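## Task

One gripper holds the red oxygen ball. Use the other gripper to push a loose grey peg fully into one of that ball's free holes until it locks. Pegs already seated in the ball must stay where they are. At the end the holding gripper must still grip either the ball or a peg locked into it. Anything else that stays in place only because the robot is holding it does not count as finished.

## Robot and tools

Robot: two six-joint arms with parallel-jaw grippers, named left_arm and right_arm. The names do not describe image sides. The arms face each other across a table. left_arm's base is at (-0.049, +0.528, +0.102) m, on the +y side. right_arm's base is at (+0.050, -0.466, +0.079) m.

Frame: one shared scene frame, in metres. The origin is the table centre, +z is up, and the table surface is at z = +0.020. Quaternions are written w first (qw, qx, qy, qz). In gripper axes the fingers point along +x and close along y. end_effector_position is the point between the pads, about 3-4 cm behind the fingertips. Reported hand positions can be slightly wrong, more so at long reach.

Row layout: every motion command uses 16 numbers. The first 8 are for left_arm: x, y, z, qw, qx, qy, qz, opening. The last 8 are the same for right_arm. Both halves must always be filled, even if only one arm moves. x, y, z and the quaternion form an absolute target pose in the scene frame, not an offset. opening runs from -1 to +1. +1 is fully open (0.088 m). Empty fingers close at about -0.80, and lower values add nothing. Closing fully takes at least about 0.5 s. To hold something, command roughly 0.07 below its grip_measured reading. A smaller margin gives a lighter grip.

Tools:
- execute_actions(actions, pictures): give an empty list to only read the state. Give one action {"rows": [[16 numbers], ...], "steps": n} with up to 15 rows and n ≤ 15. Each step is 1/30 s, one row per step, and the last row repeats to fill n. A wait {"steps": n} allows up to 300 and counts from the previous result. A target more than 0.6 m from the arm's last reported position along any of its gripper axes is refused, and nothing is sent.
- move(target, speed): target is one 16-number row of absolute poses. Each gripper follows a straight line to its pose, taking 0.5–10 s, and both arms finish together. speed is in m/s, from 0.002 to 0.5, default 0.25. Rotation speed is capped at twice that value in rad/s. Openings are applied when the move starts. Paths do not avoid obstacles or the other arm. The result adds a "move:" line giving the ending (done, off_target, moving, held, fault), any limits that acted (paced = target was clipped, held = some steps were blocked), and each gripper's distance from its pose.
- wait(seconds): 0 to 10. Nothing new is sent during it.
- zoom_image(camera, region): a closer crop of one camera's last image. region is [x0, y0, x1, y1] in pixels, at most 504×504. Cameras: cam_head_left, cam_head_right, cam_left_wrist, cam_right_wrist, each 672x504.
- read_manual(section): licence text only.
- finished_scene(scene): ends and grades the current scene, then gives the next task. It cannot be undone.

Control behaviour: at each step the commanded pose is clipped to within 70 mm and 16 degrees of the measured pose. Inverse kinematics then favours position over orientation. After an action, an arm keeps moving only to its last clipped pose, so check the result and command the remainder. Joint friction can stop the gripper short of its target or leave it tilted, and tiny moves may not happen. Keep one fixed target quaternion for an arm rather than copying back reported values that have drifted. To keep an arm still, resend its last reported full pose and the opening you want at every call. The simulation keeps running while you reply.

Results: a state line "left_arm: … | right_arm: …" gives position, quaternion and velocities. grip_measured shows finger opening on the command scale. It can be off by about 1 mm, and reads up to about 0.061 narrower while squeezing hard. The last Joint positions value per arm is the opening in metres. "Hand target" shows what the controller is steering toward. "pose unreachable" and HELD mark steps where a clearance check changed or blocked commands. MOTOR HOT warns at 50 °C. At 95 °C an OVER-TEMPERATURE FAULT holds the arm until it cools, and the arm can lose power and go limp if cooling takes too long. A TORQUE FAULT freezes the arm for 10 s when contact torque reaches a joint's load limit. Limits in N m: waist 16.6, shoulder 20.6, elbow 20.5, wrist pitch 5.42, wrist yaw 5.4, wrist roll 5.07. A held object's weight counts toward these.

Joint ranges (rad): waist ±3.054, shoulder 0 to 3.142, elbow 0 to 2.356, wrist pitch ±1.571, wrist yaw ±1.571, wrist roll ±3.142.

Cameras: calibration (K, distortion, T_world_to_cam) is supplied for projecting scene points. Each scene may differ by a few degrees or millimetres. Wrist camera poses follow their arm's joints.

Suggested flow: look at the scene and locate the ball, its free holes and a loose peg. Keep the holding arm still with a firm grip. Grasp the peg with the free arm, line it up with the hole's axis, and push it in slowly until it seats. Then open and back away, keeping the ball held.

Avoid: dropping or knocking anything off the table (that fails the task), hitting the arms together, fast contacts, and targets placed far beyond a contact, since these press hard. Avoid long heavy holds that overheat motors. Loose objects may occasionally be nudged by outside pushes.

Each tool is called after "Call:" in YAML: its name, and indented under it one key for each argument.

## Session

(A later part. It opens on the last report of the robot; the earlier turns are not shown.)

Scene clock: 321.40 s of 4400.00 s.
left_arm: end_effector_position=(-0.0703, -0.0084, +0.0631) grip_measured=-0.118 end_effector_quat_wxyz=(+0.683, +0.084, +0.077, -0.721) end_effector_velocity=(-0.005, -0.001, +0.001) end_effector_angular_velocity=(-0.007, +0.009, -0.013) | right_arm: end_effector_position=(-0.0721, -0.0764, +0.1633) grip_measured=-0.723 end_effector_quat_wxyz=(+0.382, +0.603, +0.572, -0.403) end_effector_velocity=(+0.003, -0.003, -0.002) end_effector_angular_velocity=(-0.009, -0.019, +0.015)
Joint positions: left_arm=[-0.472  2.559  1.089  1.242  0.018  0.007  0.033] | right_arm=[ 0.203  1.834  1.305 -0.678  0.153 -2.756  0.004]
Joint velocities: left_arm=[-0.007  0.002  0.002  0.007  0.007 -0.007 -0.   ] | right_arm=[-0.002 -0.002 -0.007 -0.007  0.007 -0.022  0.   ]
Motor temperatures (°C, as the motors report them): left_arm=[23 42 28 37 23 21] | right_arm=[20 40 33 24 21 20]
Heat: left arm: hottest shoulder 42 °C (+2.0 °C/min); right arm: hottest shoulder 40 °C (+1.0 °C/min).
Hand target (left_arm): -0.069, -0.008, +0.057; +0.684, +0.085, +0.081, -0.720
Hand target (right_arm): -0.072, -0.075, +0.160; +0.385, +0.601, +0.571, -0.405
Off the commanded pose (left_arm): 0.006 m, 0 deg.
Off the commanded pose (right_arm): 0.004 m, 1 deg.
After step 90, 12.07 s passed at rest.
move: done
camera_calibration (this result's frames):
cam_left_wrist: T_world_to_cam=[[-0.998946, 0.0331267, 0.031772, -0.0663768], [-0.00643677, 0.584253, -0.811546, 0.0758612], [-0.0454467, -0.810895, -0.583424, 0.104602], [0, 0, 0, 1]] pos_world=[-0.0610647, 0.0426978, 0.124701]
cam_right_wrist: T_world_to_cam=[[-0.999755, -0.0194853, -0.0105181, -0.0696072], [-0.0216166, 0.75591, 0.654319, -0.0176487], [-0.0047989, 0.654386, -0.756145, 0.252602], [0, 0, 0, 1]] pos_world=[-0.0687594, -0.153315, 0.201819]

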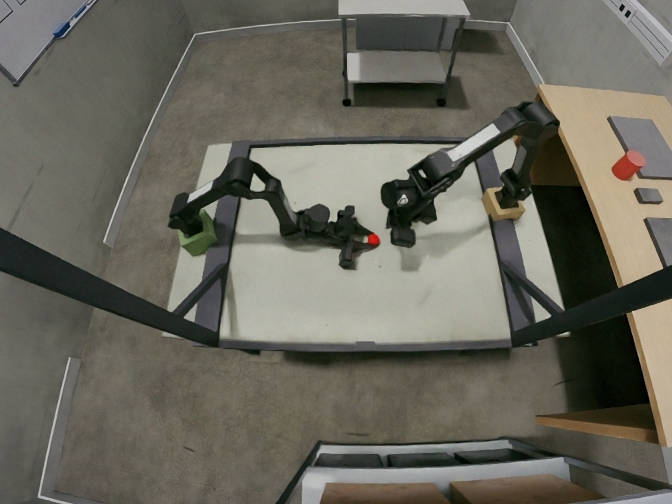

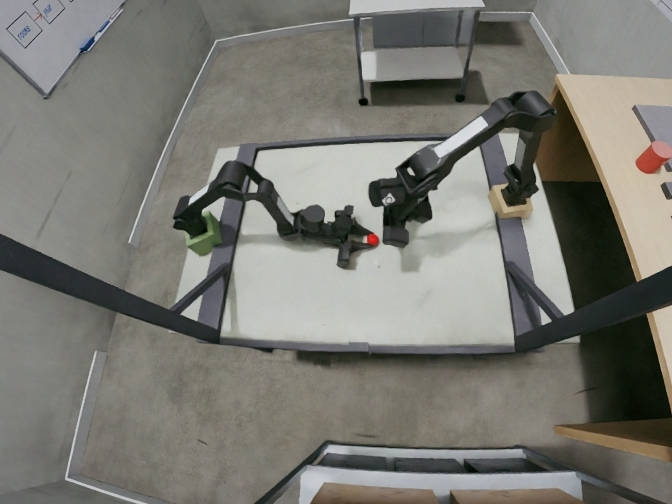

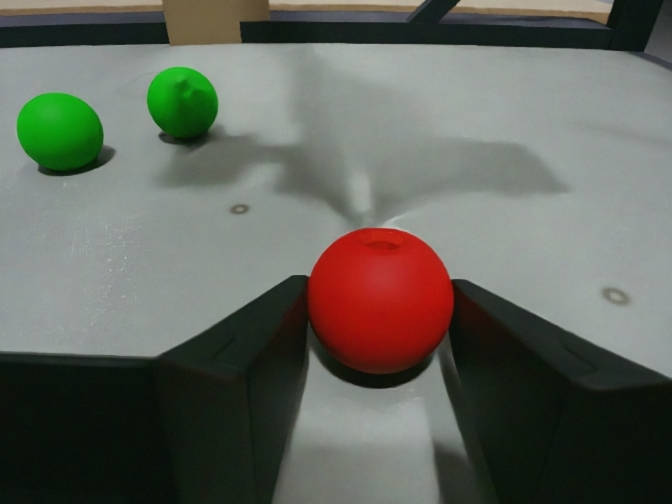

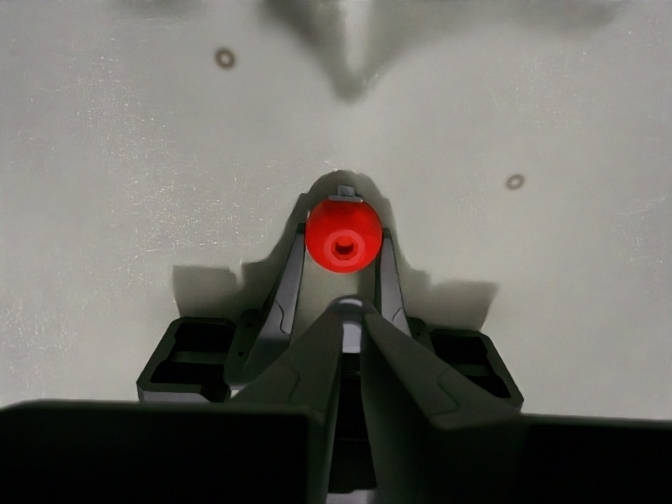

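Call:
execute_actions:
  actions:
    - {"rows": [[-0.0688,-0.0085,0.0566,0.6836,0.0852,0.0809,-0.7204,-0.19,-0.0725,-0.075,0.16,-0.385,-0.6014,-0.5707,0.4056,-0.79],[-0.0688,-0.0085,0.0562,0.6836,0.0852,0.0809,-0.7204,-0.19,-0.0725,-0.075,0.16,-0.385,-0.6014,-0.5707,0.4056,-0.79],[-0.0688,-0.0085,0.0558,0.6836,0.0852,0.0809,-0.7204,-0.19,-0.0725,-0.075,0.16,-0.385,-0.6014,-0.5707,0.4056,-0.79],[-0.0688,-0.0085,0.0554,0.6836,0.0852,0.0809,-0.7204,-0.19,-0.0725,-0.075,0.16,-0.385,-0.6014,-0.5707,0.4056,-0.79],[-0.0688,-0.0085,0.0550,0.6836,0.0852,0.0809,-0.7204,-0.19,-0.0725,-0.075,0.16,-0.385,-0.6014,-0.5707,0.4056,-0.79],[-0.0688,-0.0085,0.0546,0.6836,0.0852,0.0809,-0.7204,-0.19,-0.0725,-0.075,0.16,-0.385,-0.6014,-0.5707,0.4056,-0.79],[-0.0688,-0.0085,0.0542,0.6836,0.0852,0.0809,-0.7204,-0.19,-0.0725,-0.075,0.16,-0.385,-0.6014,-0.5707,0.4056,-0.79],[-0.0688,-0.0085,0.0538,0.6836,0.0852,0.0809,-0.7204,-0.19,-0.0725,-0.075,0.16,-0.385,-0.6014,-0.5707,0.4056,-0.79],[-0.0688,-0.0085,0.0534,0.6836,0.0852,0.0809,-0.7204,-0.19,-0.0725,-0.075,0.16,-0.385,-0.6014,-0.5707,0.4056,-0.79],[-0.0688,-0.0085,0.0530,0.6836,0.0852,0.0809,-0.7204,-0.19,-0.0725,-0.075,0.16,-0.385,-0.6014,-0.5707,0.4056,-0.79],[-0.0688,-0.0085,0.0526,0.6836,0.0852,0.0809,-0.7204,-0.19,-0.0725,-0.075,0.16,-0.385,-0.6014,-0.5707,0.4056,-0.79],[-0.0688,-0.0085,0.0522,0.6836,0.0852,0.0809,-0.7204,-0.19,-0.0725,-0.075,0.16,-0.385,-0.6014,-0.5707,0.4056,-0.79]], "steps": 15}
  pictures: false

Call:
wait:
  seconds: 0.3

Call:
zoom_image:
  camera: "cam_right_wrist"
  region: [280, 170, 410, 300]

Scene clock: 334.77 s of 4400.00 s.
left_arm: end_effector_position=(-0.0703, -0.0096, +0.0619) grip_measured=-0.118 end_effector_quat_wxyz=(+0.684, +0.081, +0.074, -0.721) end_effector_velocity=(-0.000, -0.001, -0.003) end_effector_angular_velocity=(+0.007, -0.009, +0.003) | right_arm: end_effector_position=(-0.0721, -0.0765, +0.1632) grip_measured=-0.723 end_effector_quat_wxyz=(+0.382, +0.603, +0.572, -0.404) end_effector_velocity=(-0.001, -0.003, -0.001) end_effector_angular_velocity=(-0.014, +0.014, +0.012)
Joint positions: left_arm=[-0.472  2.572  1.097  1.256  0.018  0.007  0.033] | right_arm=[ 0.203  1.835  1.305 -0.678  0.153 -2.756  0.004]
Joint velocities: left_arm=[-0.002  0.007  0.007 -0.007 -0.007  0.007 -0.   ] | right_arm=[-0.002 -0.002 -0.002 -0.007 -0.022 -0.007  0.   ]
Motor temperatures (°C, as the motors report them): left_arm=[23 43 28 38 23 21] | right_arm=[20 40 34 24 21 20]
Heat: left arm: hottest shoulder 43 °C (+3.0 °C/min); right arm: hottest shoulder 40 °C (+2.0 °C/min).
Hand target (left_arm): -0.069, -0.008, +0.052; +0.684, +0.085, +0.081, -0.720
Hand target (right_arm): -0.072, -0.075, +0.160; +0.385, +0.601, +0.571, -0.406
Off the commanded pose (left_arm): 0.010 m, 1 deg.
Off the commanded pose (right_arm): 0.004 m, 1 deg.
Steps of this call (steps 1 to 90: nothing new was sent; then 9.87 s passed at rest; steps 91 to 105: all 15 steps of this action). Readings (end_effector_position):
91: left_arm (-0.0703, -0.0084, +0.0629) | right_arm (-0.0721, -0.0765, +0.1633)
92: left_arm (-0.0703, -0.0085, +0.0630) | right_arm (-0.0721, -0.0765, +0.1633)
94: left_arm (-0.0703, -0.0085, +0.0629) | right_arm (-0.0721, -0.0765, +0.1632)
98: left_arm (-0.0703, -0.0089, +0.0624) | right_arm (-0.0721, -0.0765, +0.1632)
105: the state above

Scene clock: 335.07 s of 4400.00 s.
left_arm: end_effector_position=(-0.0703, -0.0098, +0.0621) grip_measured=-0.118 end_effector_quat_wxyz=(+0.684, +0.080, +0.074, -0.721) end_effector_velocity=(-0.002, -0.001, +0.000) end_effector_angular_velocity=(+0.003, +0.009, -0.008) | right_arm: end_effector_position=(-0.0721, -0.0765, +0.1632) grip_measured=-0.723 end_effector_quat_wxyz=(+0.382, +0.603, +0.572, -0.404) end_effector_velocity=(+0.001, -0.002, -0.001) end_effector_angular_velocity=(-0.009, +0.007, -0.007)
Joint positions: left_arm=[-0.472  2.573  1.098  1.257  0.018  0.007  0.033] | right_arm=[ 0.203  1.835  1.305 -0.678  0.153 -2.756  0.004]
Joint velocities: left_arm=[-0.002 -0.002  0.002 -0.007  0.007 -0.007 -0.   ] | right_arm=[-0.002 -0.002 -0.002 -0.007 -0.007  0.007  0.   ]
Motor temperatures (°C, as the motors report them): left_arm=[23 43 28 38 23 21] | right_arm=[20 40 34 24 21 20]
Heat: left arm: hottest shoulder 43 °C (+3.0 °C/min); right arm: hottest shoulder 40 °C (+2.0 °C/min).
Hand target (left_arm): -0.069, -0.008, +0.052; +0.684, +0.085, +0.081, -0.720
Hand target (right_arm): -0.072, -0.075, +0.160; +0.385, +0.601, +0.571, -0.406
Off the commanded pose (left_arm): 0.010 m, 1 deg.
Off the commanded pose (right_arm): 0.004 m, 1 deg.
Steps of this call (steps 1 to 9: nothing new was sent). Readings (end_effector_position):
1: left_arm (-0.0703, -0.0098, +0.0621) | right_arm (-0.0721, -0.0765, +0.1632)
2: left_arm (-0.0703, -0.0097, +0.0619) | right_arm (-0.0721, -0.0765, +0.1632)
4: left_arm (-0.0703, -0.0098, +0.0621) | right_arm (-0.0721, -0.0765, +0.1632)
8: left_arm (-0.0703, -0.0098, +0.0621) | right_arm (-0.0721, -0.0765, +0.1632)
9: the state above
camera_calibration (this result's frames):
cam_left_wrist: T_world_to_cam=[[-0.998934, 0.033466, 0.0317919, -0.0663438], [-0.00674291, 0.575557, -0.817734, 0.076136], [-0.0456644, -0.817076, -0.574718, 0.102214], [0, 0, 0, 1]] pos_world=[-0.0610922, 0.0419165, 0.123113]
cam_right_wrist: T_world_to_cam=[[-0.999752, -0.0194929, -0.010773, -0.0695395], [-0.0217925, 0.756377, 0.653773, -0.0173602], [-0.00459547, 0.653846, -0.756614, 0.25257], [0, 0, 0, 1]] pos_world=[-0.0687399, -0.153366, 0.201698]

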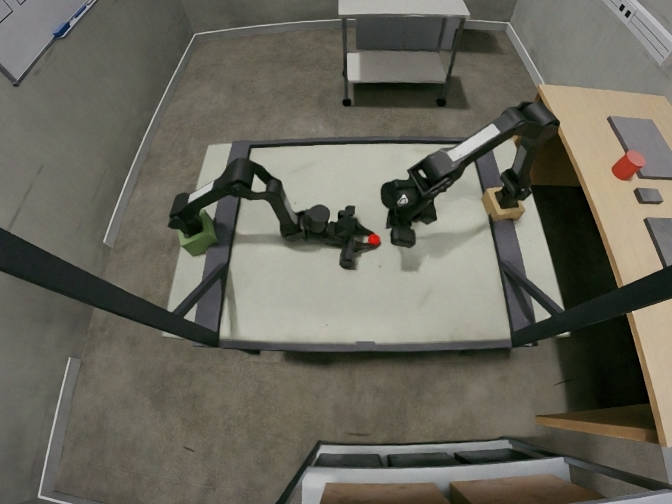

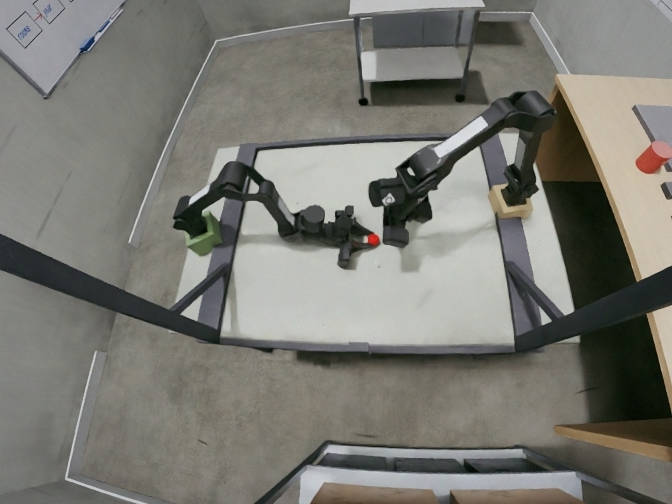

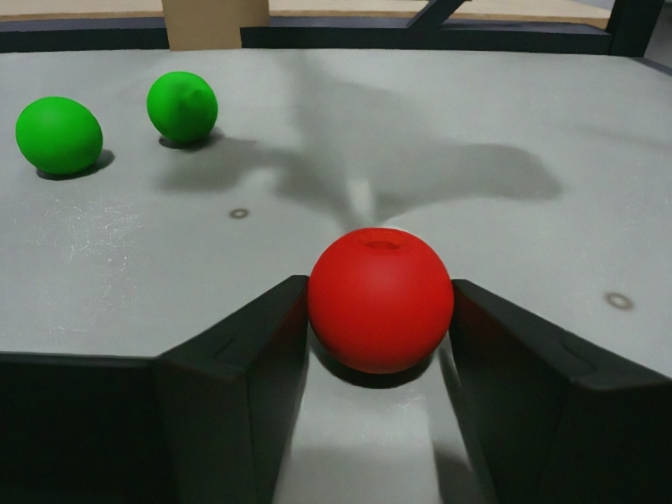

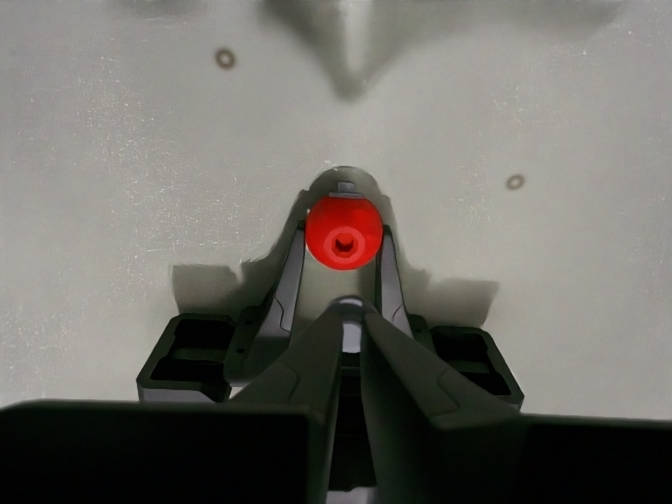

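Region (280, 170, 410, 300) of cam_right_wrist's 672x504 image, scaled by 3.877, with more detail than that image has.

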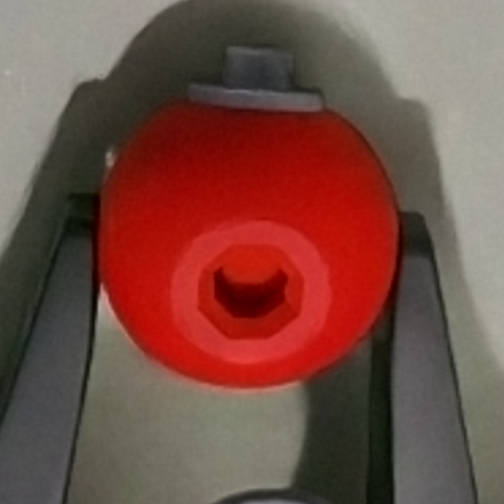

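Call:
execute_actions:
  actions: []

Scene clock: 347.00 s of 4400.00 s.
left_arm: end_effector_position=(-0.0703, -0.0098, +0.0619) grip_measured=-0.118 end_effector_quat_wxyz=(+0.684, +0.080, +0.074, -0.721) end_effector_velocity=(-0.002, +0.002, +0.001) end_effector_angular_velocity=(-0.002, +0.009, -0.008) | right_arm: end_effector_position=(-0.0721, -0.0765, +0.1632) grip_measured=-0.723 end_effector_quat_wxyz=(+0.382, +0.603, +0.572, -0.404) end_effector_velocity=(+0.001, -0.002, -0.001) end_effector_angular_velocity=(-0.010, -0.005, +0.020)
Joint positions: left_arm=[-0.472  2.573  1.098  1.257  0.018  0.007  0.033] | right_arm=[ 0.203  1.835  1.305 -0.678  0.153 -2.756  0.004]
Joint velocities: left_arm=[-0.002 -0.002 -0.007  0.007  0.007 -0.007 -0.   ] | right_arm=[-0.002 -0.002 -0.002 -0.007 -0.007 -0.022 -0.   ]
Motor temperatures (°C, as the motors report them): left_arm=[23 43 28 38 23 21] | right_arm=[20 40 34 24 21 20]
Heat: left arm: hottest shoulder 43 °C (+3.0 °C/min); right arm: hottest shoulder 40 °C (+2.0 °C/min).
Hand target (left_arm): -0.069, -0.008, +0.052; +0.684, +0.085, +0.081, -0.720
Hand target (right_arm): -0.072, -0.075, +0.160; +0.385, +0.601, +0.571, -0.406
Off the commanded pose (left_arm): 0.010 m, 1 deg.
Off the commanded pose (right_arm): 0.004 m, 1 deg.
Steps of this call (steps 1 to 90: nothing new was sent; then 8.93 s passed at rest). Readings (end_effector_position):
1: left_arm (-0.0703, -0.0098, +0.0621) | right_arm (-0.0721, -0.0765, +0.1632)
2: left_arm (-0.0703, -0.0098, +0.0619) | right_arm (-0.0721, -0.0765, +0.1632)
4: left_arm (-0.0703, -0.0098, +0.0619) | right_arm (-0.0721, -0.0765, +0.1632)
8: left_arm (-0.0703, -0.0098, +0.0619) | right_arm (-0.0721, -0.0765, +0.1632)
90: the state above
camera_calibration (this result's frames):
cam_left_wrist: T_world_to_cam=[[-0.998935, 0.0334539, 0.0317913, -0.0663376], [-0.00673194, 0.575869, -0.817514, 0.075933], [-0.0456566, -0.816857, -0.57503, 0.102167], [0, 0, 0, 1]] pos_world=[-0.0610911, 0.0419479, 0.122935]
cam_right_wrist: T_world_to_cam=[[-0.999752, -0.0194929, -0.010773, -0.0695395], [-0.0217925, 0.756377, 0.653773, -0.0173602], [-0.00459547, 0.653846, -0.756614, 0.25257], [0, 0, 0, 1]] pos_world=[-0.0687399, -0.153366, 0.201698]

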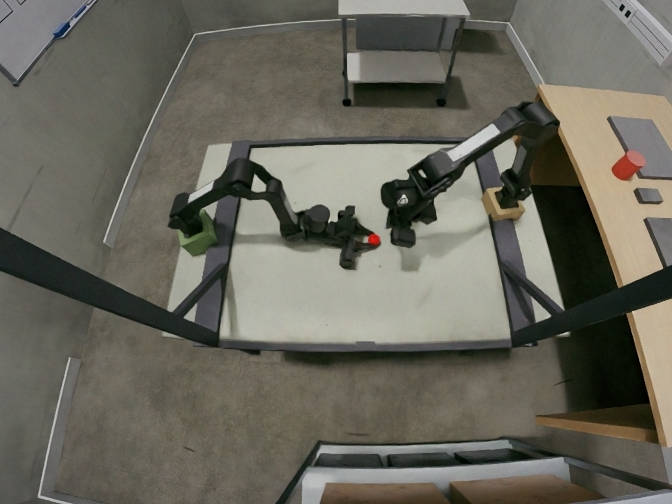

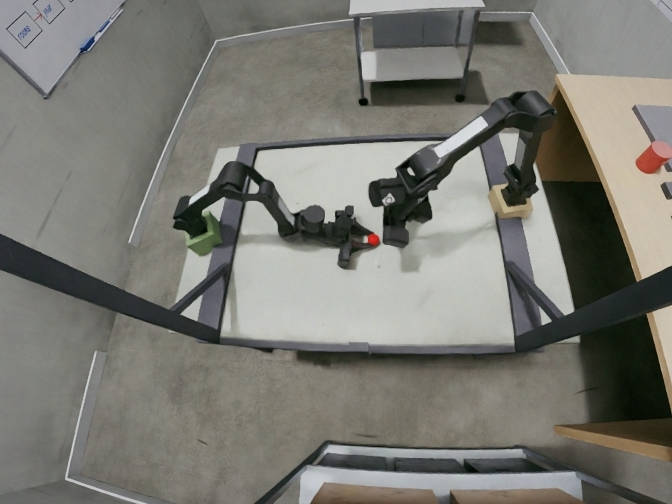

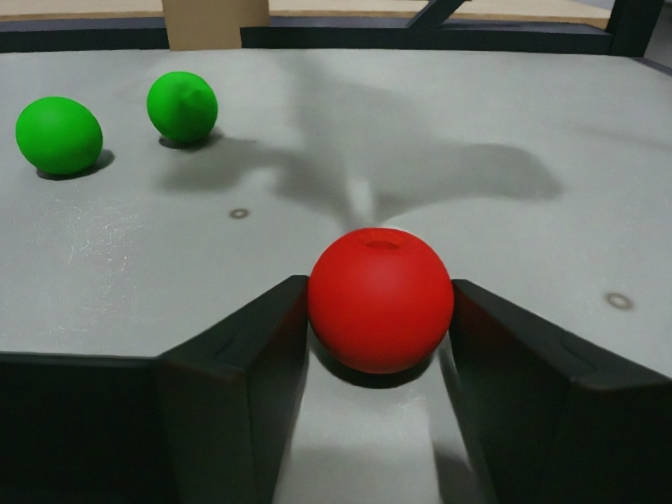

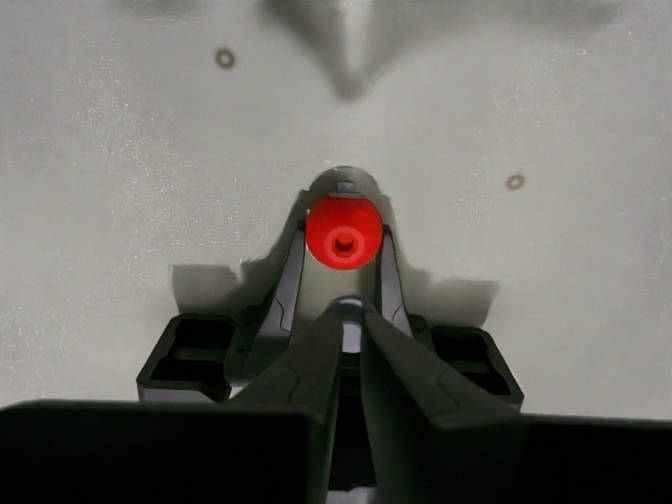

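Call:
move:
  target: [-0.0688,-0.0085,0.0522,0.6836,0.0852,0.0809,-0.7204,-0.19,-0.0735,-0.050,0.118,0.4191,0.5755,0.5461,-0.4416,-0.79]
  speed: 0.08

Scene clock: 362.37 s of 4400.00 s.
left_arm: end_effector_position=(-0.0704, -0.0098, +0.0619) grip_measured=-0.118 end_effector_quat_wxyz=(+0.684, +0.080, +0.074, -0.722) end_effector_velocity=(+0.002, +0.002, -0.002) end_effector_angular_velocity=(+0.012, +0.002, +0.021) | right_arm: end_effector_position=(-0.0735, -0.0513, +0.1220) grip_measured=-0.723 end_effector_quat_wxyz=(+0.415, +0.578, +0.549, -0.439) end_effector_velocity=(-0.003, +0.008, +0.008) end_effector_angular_velocity=(+0.028, +0.015, +0.006)
Joint positions: left_arm=[-0.472  2.573  1.098  1.257  0.018  0.007  0.033] | right_arm=[ 0.166  2.043  1.458 -0.731  0.097 -2.777  0.004]
Joint velocities: left_arm=[-0.002 -0.002 -0.007 -0.007 -0.022 -0.007 -0.   ] | right_arm=[-0.002 -0.002  0.022  0.007 -0.007 -0.007 -0.   ]
Motor temperatures (°C, as the motors report them): left_arm=[23 43 28 37 23 21] | right_arm=[20 41 35 24 21 20]
Heat: left arm: hottest shoulder 43 °C (+2.0 °C/min); right arm: hottest shoulder 41 °C (+2.0 °C/min).
Hand target (left_arm): -0.069, -0.008, +0.052; +0.683, +0.085, +0.081, -0.720
Hand target (right_arm): -0.073, -0.050, +0.118; +0.419, +0.575, +0.546, -0.442
Off the commanded pose (left_arm): 0.010 m, 1 deg.
Off the commanded pose (right_arm): 0.004 m, 1 deg.
After step 90, 11.20 s passed at rest.
move: off_target (left_arm)
camera_calibration (this result's frames):
cam_left_wrist: T_world_to_cam=[[-0.998919, 0.0338379, 0.0318746, -0.0663978], [-0.00659615, 0.575562, -0.817731, 0.0760279], [-0.0460161, -0.817058, -0.574717, 0.102153], [0, 0, 0, 1]] pos_world=[-0.0611239, 0.0419525, 0.122996]
cam_right_wrist: T_world_to_cam=[[-0.99978, -0.0209714, -0.000896409, -0.0721813], [-0.0178949, 0.829235, 0.558613, 0.00609645], [-0.0109716, 0.558506, -0.829428, 0.208523], [0, 0, 0, 1]] pos_world=[-0.0697685, -0.12303, 0.169484]

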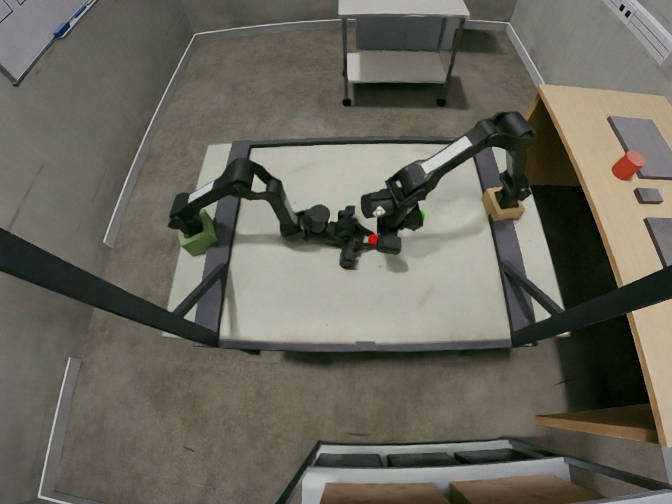

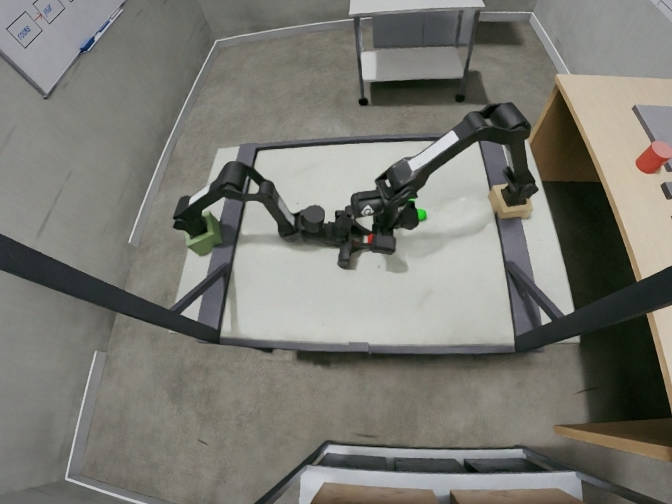

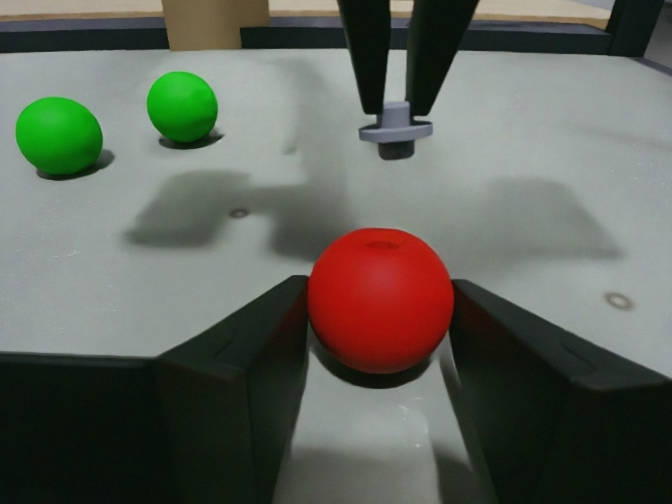

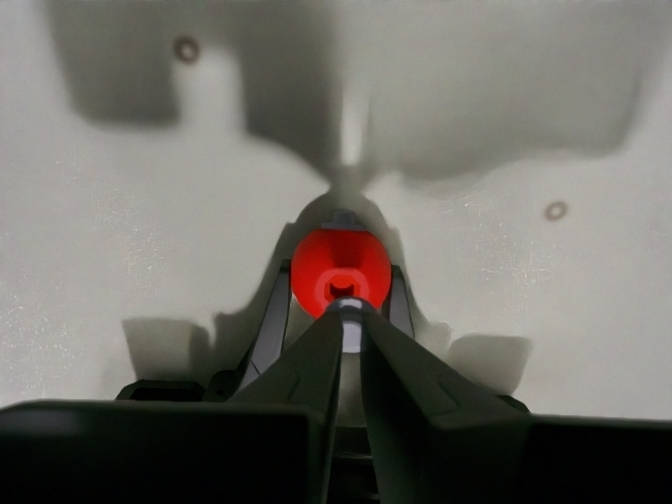

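Call:
zoom_image:
  camera: "cam_left_wrist"
  region: [300,80,470,290]

Call:
zoom_image:
  camera: "cam_right_wrist"
  region: [280,210,410,360]

Region (300, 80, 470, 290) of cam_left_wrist's 672x504 image, scaled by 2.400, with more detail than that image has; it fills the left 408 columns of this view, and the rest is white.

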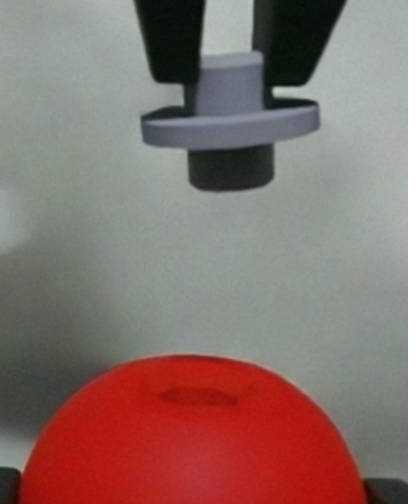

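Region (280, 210, 410, 360) of cam_right_wrist's 672x504 image, scaled by 3.360, with more detail than that image has; it fills the left 437 columns of this view, and the rest is white.

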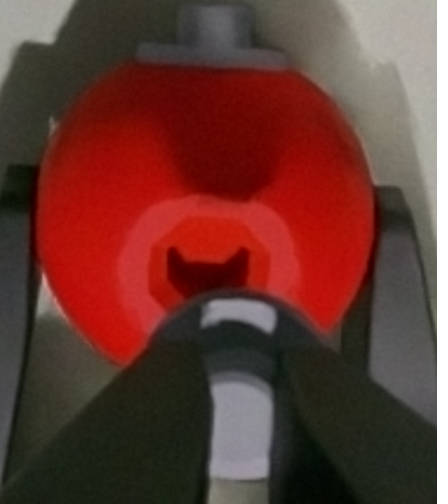

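Call:
zoom_image:
  camera: "cam_left_wrist"
  region: [340,215,424,275]

Call:
zoom_image:
  camera: "cam_left_wrist"
  region: [354,95,438,165]

Region (340, 215, 424, 275) of cam_left_wrist's 672x504 image, scaled by 6.000, with more detail than that image has; it fills the top 360 rows of this view, and the rest is white.

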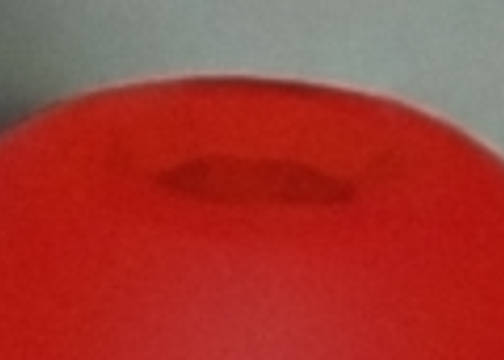

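Region (354, 95, 438, 165) of cam_left_wrist's 672x504 image, scaled by 6.000, with more detail than that image has.

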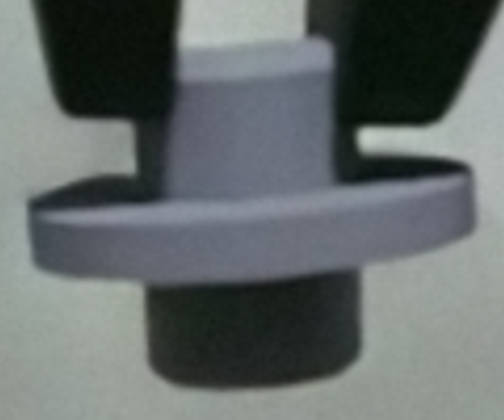

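Call:
move:
  target: [-0.0688,-0.0085,0.0522,0.6836,0.0852,0.0809,-0.7204,-0.19,-0.0778,-0.0469,0.1064,0.4471,0.6100,0.5073,-0.4133,-0.79]
  speed: 0.05

Call:
zoom_image:
  camera: "cam_left_wrist"
  region: [325,135,445,265]

Scene clock: 416.83 s of 4400.00 s.
left_arm: end_effector_position=(-0.0704, -0.0098, +0.0620) grip_measured=-0.118 end_effector_quat_wxyz=(+0.684, +0.080, +0.074, -0.722) end_effector_velocity=(+0.002, +0.001, -0.001) end_effector_angular_velocity=(+0.008, +0.005, +0.011) | right_arm: end_effector_position=(-0.0771, -0.0478, +0.1107) grip_measured=-0.723 end_effector_quat_wxyz=(+0.444, +0.610, +0.511, -0.413) end_effector_velocity=(+0.003, -0.002, -0.000) end_effector_angular_velocity=(-0.020, -0.001, +0.001)
Joint positions: left_arm=[-0.472  2.573  1.098  1.257  0.018  0.007  0.033] | right_arm=[ 0.214  2.118  1.526 -0.783  0.223 -2.723  0.004]
Joint velocities: left_arm=[ 0.002 -0.002 -0.002 -0.007 -0.007 -0.007 -0.   ] | right_arm=[-0.007  0.002  0.007 -0.022 -0.007 -0.007  0.   ]
Motor temperatures (°C, as the motors report them): left_arm=[23 43 28 37 23 21] | right_arm=[20 44 35 23 21 20]
Heat: left arm: hottest shoulder 43 °C (+0.0 °C/min); right arm: hottest shoulder 44 °C (+3.0 °C/min).
Hand target (left_arm): -0.069, -0.008, +0.052; +0.684, +0.085, +0.081, -0.720
Hand target (right_arm): -0.078, -0.047, +0.106; +0.447, +0.610, +0.507, -0.413
Off the commanded pose (left_arm): 0.010 m, 1 deg.
Off the commanded pose (right_arm): 0.004 m, 1 deg.
After step 90, 49.90 s passed at rest.
move: off_target (left_arm)
camera_calibration (this result's frames):
cam_left_wrist: T_world_to_cam=[[-0.998918, 0.0338501, 0.0318751, -0.0664003], [-0.00660713, 0.57525, -0.817951, 0.0761145], [-0.0460239, -0.817277, -0.574405, 0.102162], [0, 0, 0, 1]] pos_world=[-0.0611237, 0.0419578, 0.123057]
cam_right_wrist: T_world_to_cam=[[-0.992525, 0.0111888, -0.12153, -0.0603201], [-0.0573429, 0.836271, 0.545309, 0.00821467], [0.107733, 0.548201, -0.829379, 0.205754], [0, 0, 0, 1]] pos_world=[-0.0815646, -0.118989, 0.158837]

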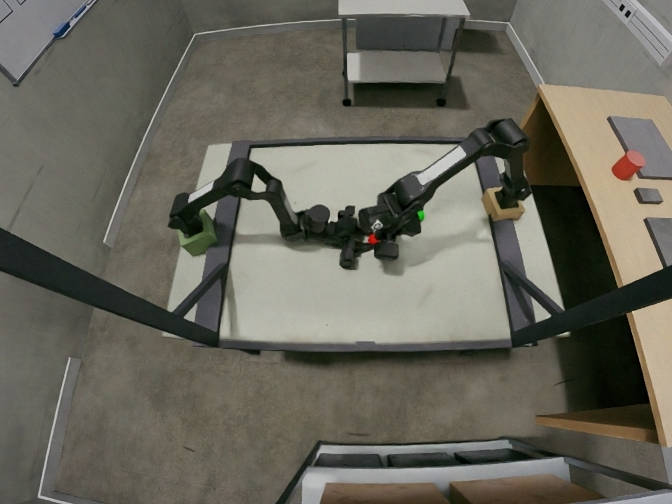

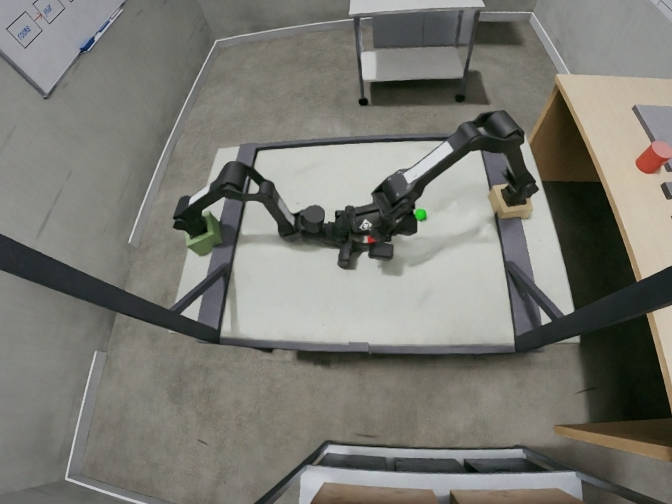

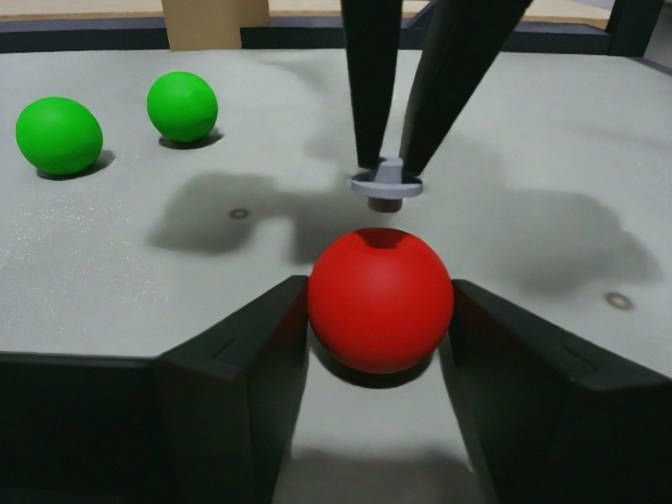

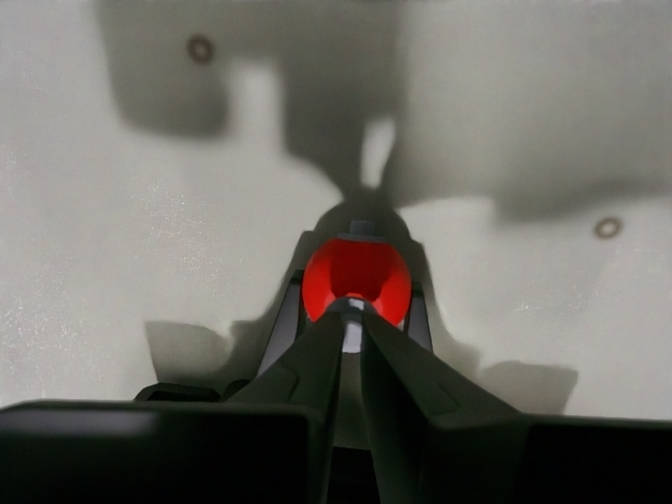

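Region (325, 135, 445, 265) of cam_left_wrist's 672x504 image, scaled by 3.877, with more detail than that image has; it fills the left 465 columns of this view, and the rest is white.

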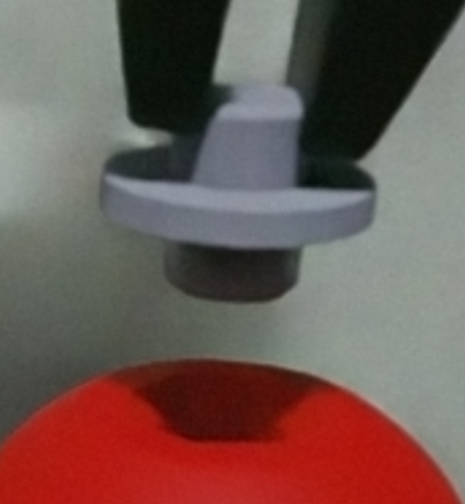

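Call:
zoom_image:
  camera: "cam_right_wrist"
  region: [290,210,430,350]

Region (290, 210, 430, 350) of cam_right_wrist's 672x504 image, scaled by 3.600, with more detail than that image has.

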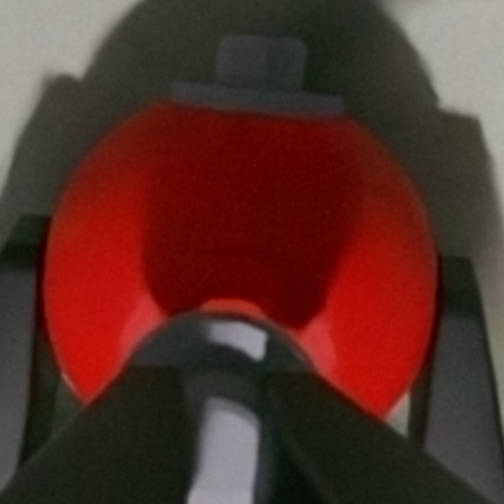

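Call:
move:
  target: [-0.0688,-0.0085,0.0522,0.6836,0.0852,0.0809,-0.7204,-0.19,-0.0778,-0.0446,0.1028,0.4471,0.6100,0.5073,-0.4133,-0.79]
  speed: 0.02

Call:
zoom_image:
  camera: "cam_left_wrist"
  region: [325,145,445,265]

Call:
zoom_image:
  camera: "cam_right_wrist"
  region: [290,210,430,350]

Scene clock: 443.47 s of 4400.00 s.
left_arm: end_effector_position=(-0.0704, -0.0098, +0.0621) grip_measured=-0.118 end_effector_quat_wxyz=(+0.684, +0.080, +0.073, -0.722) end_effector_velocity=(-0.000, +0.003, -0.006) end_effector_angular_velocity=(+0.026, -0.010, +0.003) | right_arm: end_effector_position=(-0.0775, -0.0463, +0.1070) grip_measured=-0.723 end_effector_quat_wxyz=(+0.445, +0.610, +0.509, -0.413) end_effector_velocity=(+0.002, +0.000, +0.001) end_effector_angular_velocity=(-0.004, +0.008, -0.013)
Joint positions: left_arm=[-0.472  2.573  1.098  1.258  0.018  0.007  0.033] | right_arm=[ 0.214  2.131  1.531 -0.779  0.224 -2.722  0.004]
Joint velocities: left_arm=[-0.002 -0.002 -0.007 -0.022 -0.007  0.007 -0.   ] | right_arm=[-0.007 -0.002  0.002 -0.007 -0.007  0.007 -0.   ]
Motor temperatures (°C, as the motors report them): left_arm=[23 44 28 37 23 21] | right_arm=[20 45 35 23 21 20]
Heat: left arm: hottest shoulder 44 °C (+1.0 °C/min); right arm: hottest shoulder 45 °C (+3.0 °C/min).
Hand target (left_arm): -0.069, -0.008, +0.052; +0.684, +0.085, +0.081, -0.720
Hand target (right_arm): -0.078, -0.045, +0.103; +0.447, +0.610, +0.507, -0.413
Off the commanded pose (left_arm): 0.010 m, 1 deg.
Off the commanded pose (right_arm): 0.005 m, 0 deg.
After step 90, 22.87 s passed at rest.
move: off_target (left_arm)
camera_calibration (this result's frames):
cam_left_wrist: T_world_to_cam=[[-0.998918, 0.0338622, 0.0318756, -0.0664028], [-0.00661811, 0.574939, -0.81817, 0.076201], [-0.0460316, -0.817496, -0.574092, 0.102172], [0, 0, 0, 1]] pos_world=[-0.0611235, 0.041963, 0.123118]
cam_right_wrist: T_world_to_cam=[[-0.992274, 0.0118462, -0.123501, -0.0609052], [-0.0576141, 0.837595, 0.543245, 0.0092129], [0.109879, 0.546164, -0.830441, 0.20216], [0, 0, 0, 1]] pos_world=[-0.082117, -0.117408, 0.155355]

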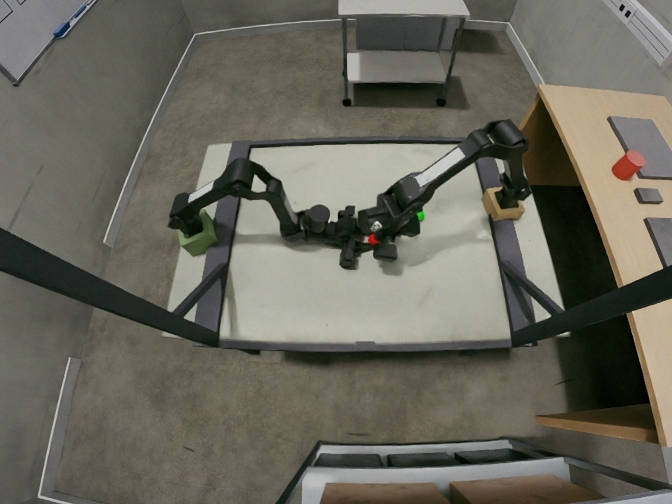

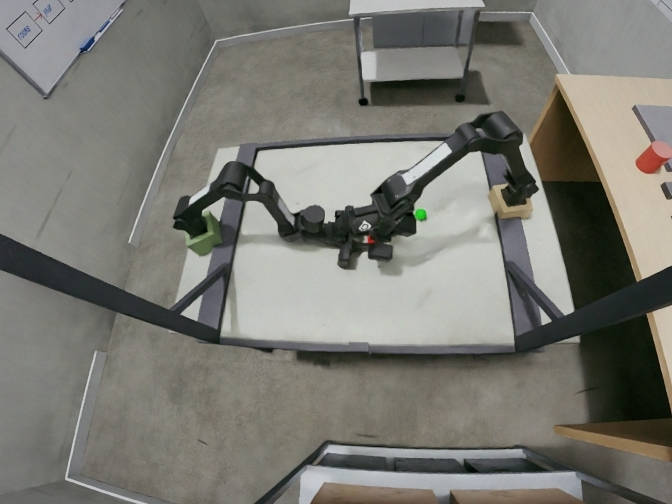

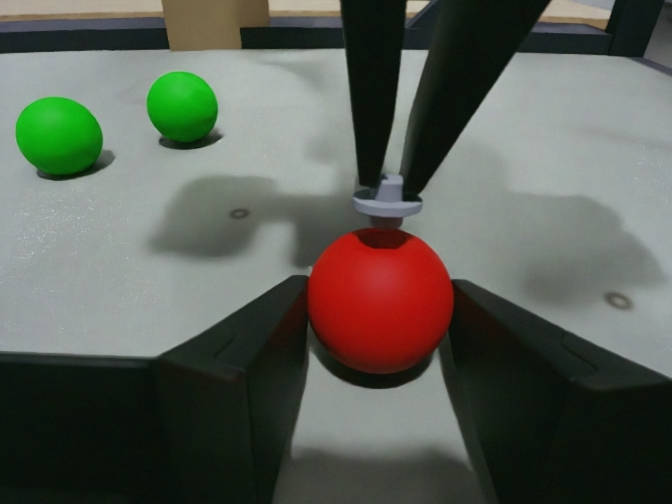

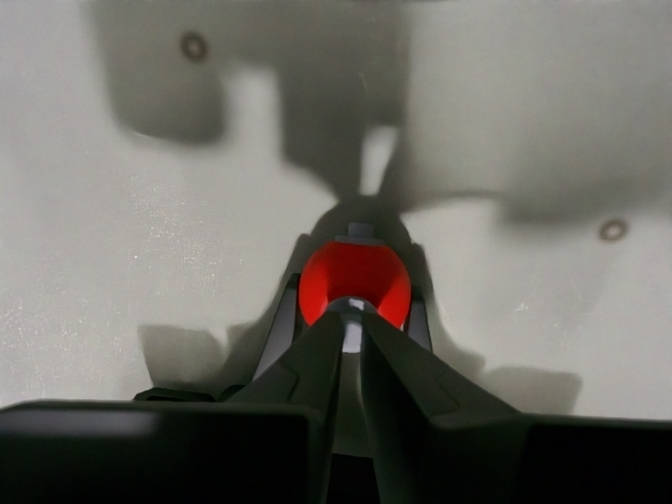

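Region (325, 145, 445, 265) of cam_left_wrist's 672x504 image, scaled by 4.200, with more detail than that image has.

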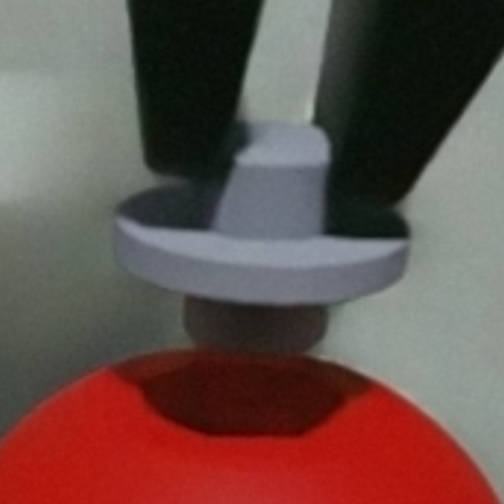

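Region (290, 210, 430, 350) of cam_right_wrist's 672x504 image, scaled by 3.600, with more detail than that image has.

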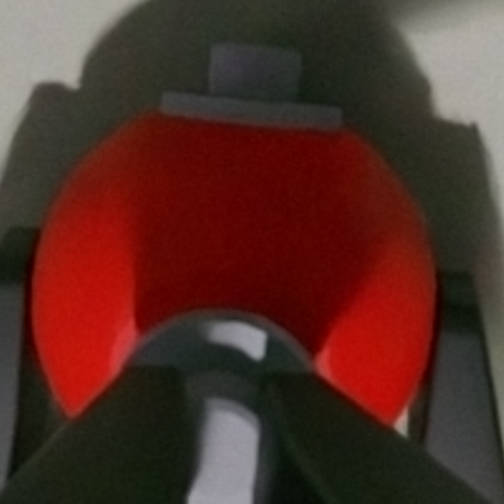

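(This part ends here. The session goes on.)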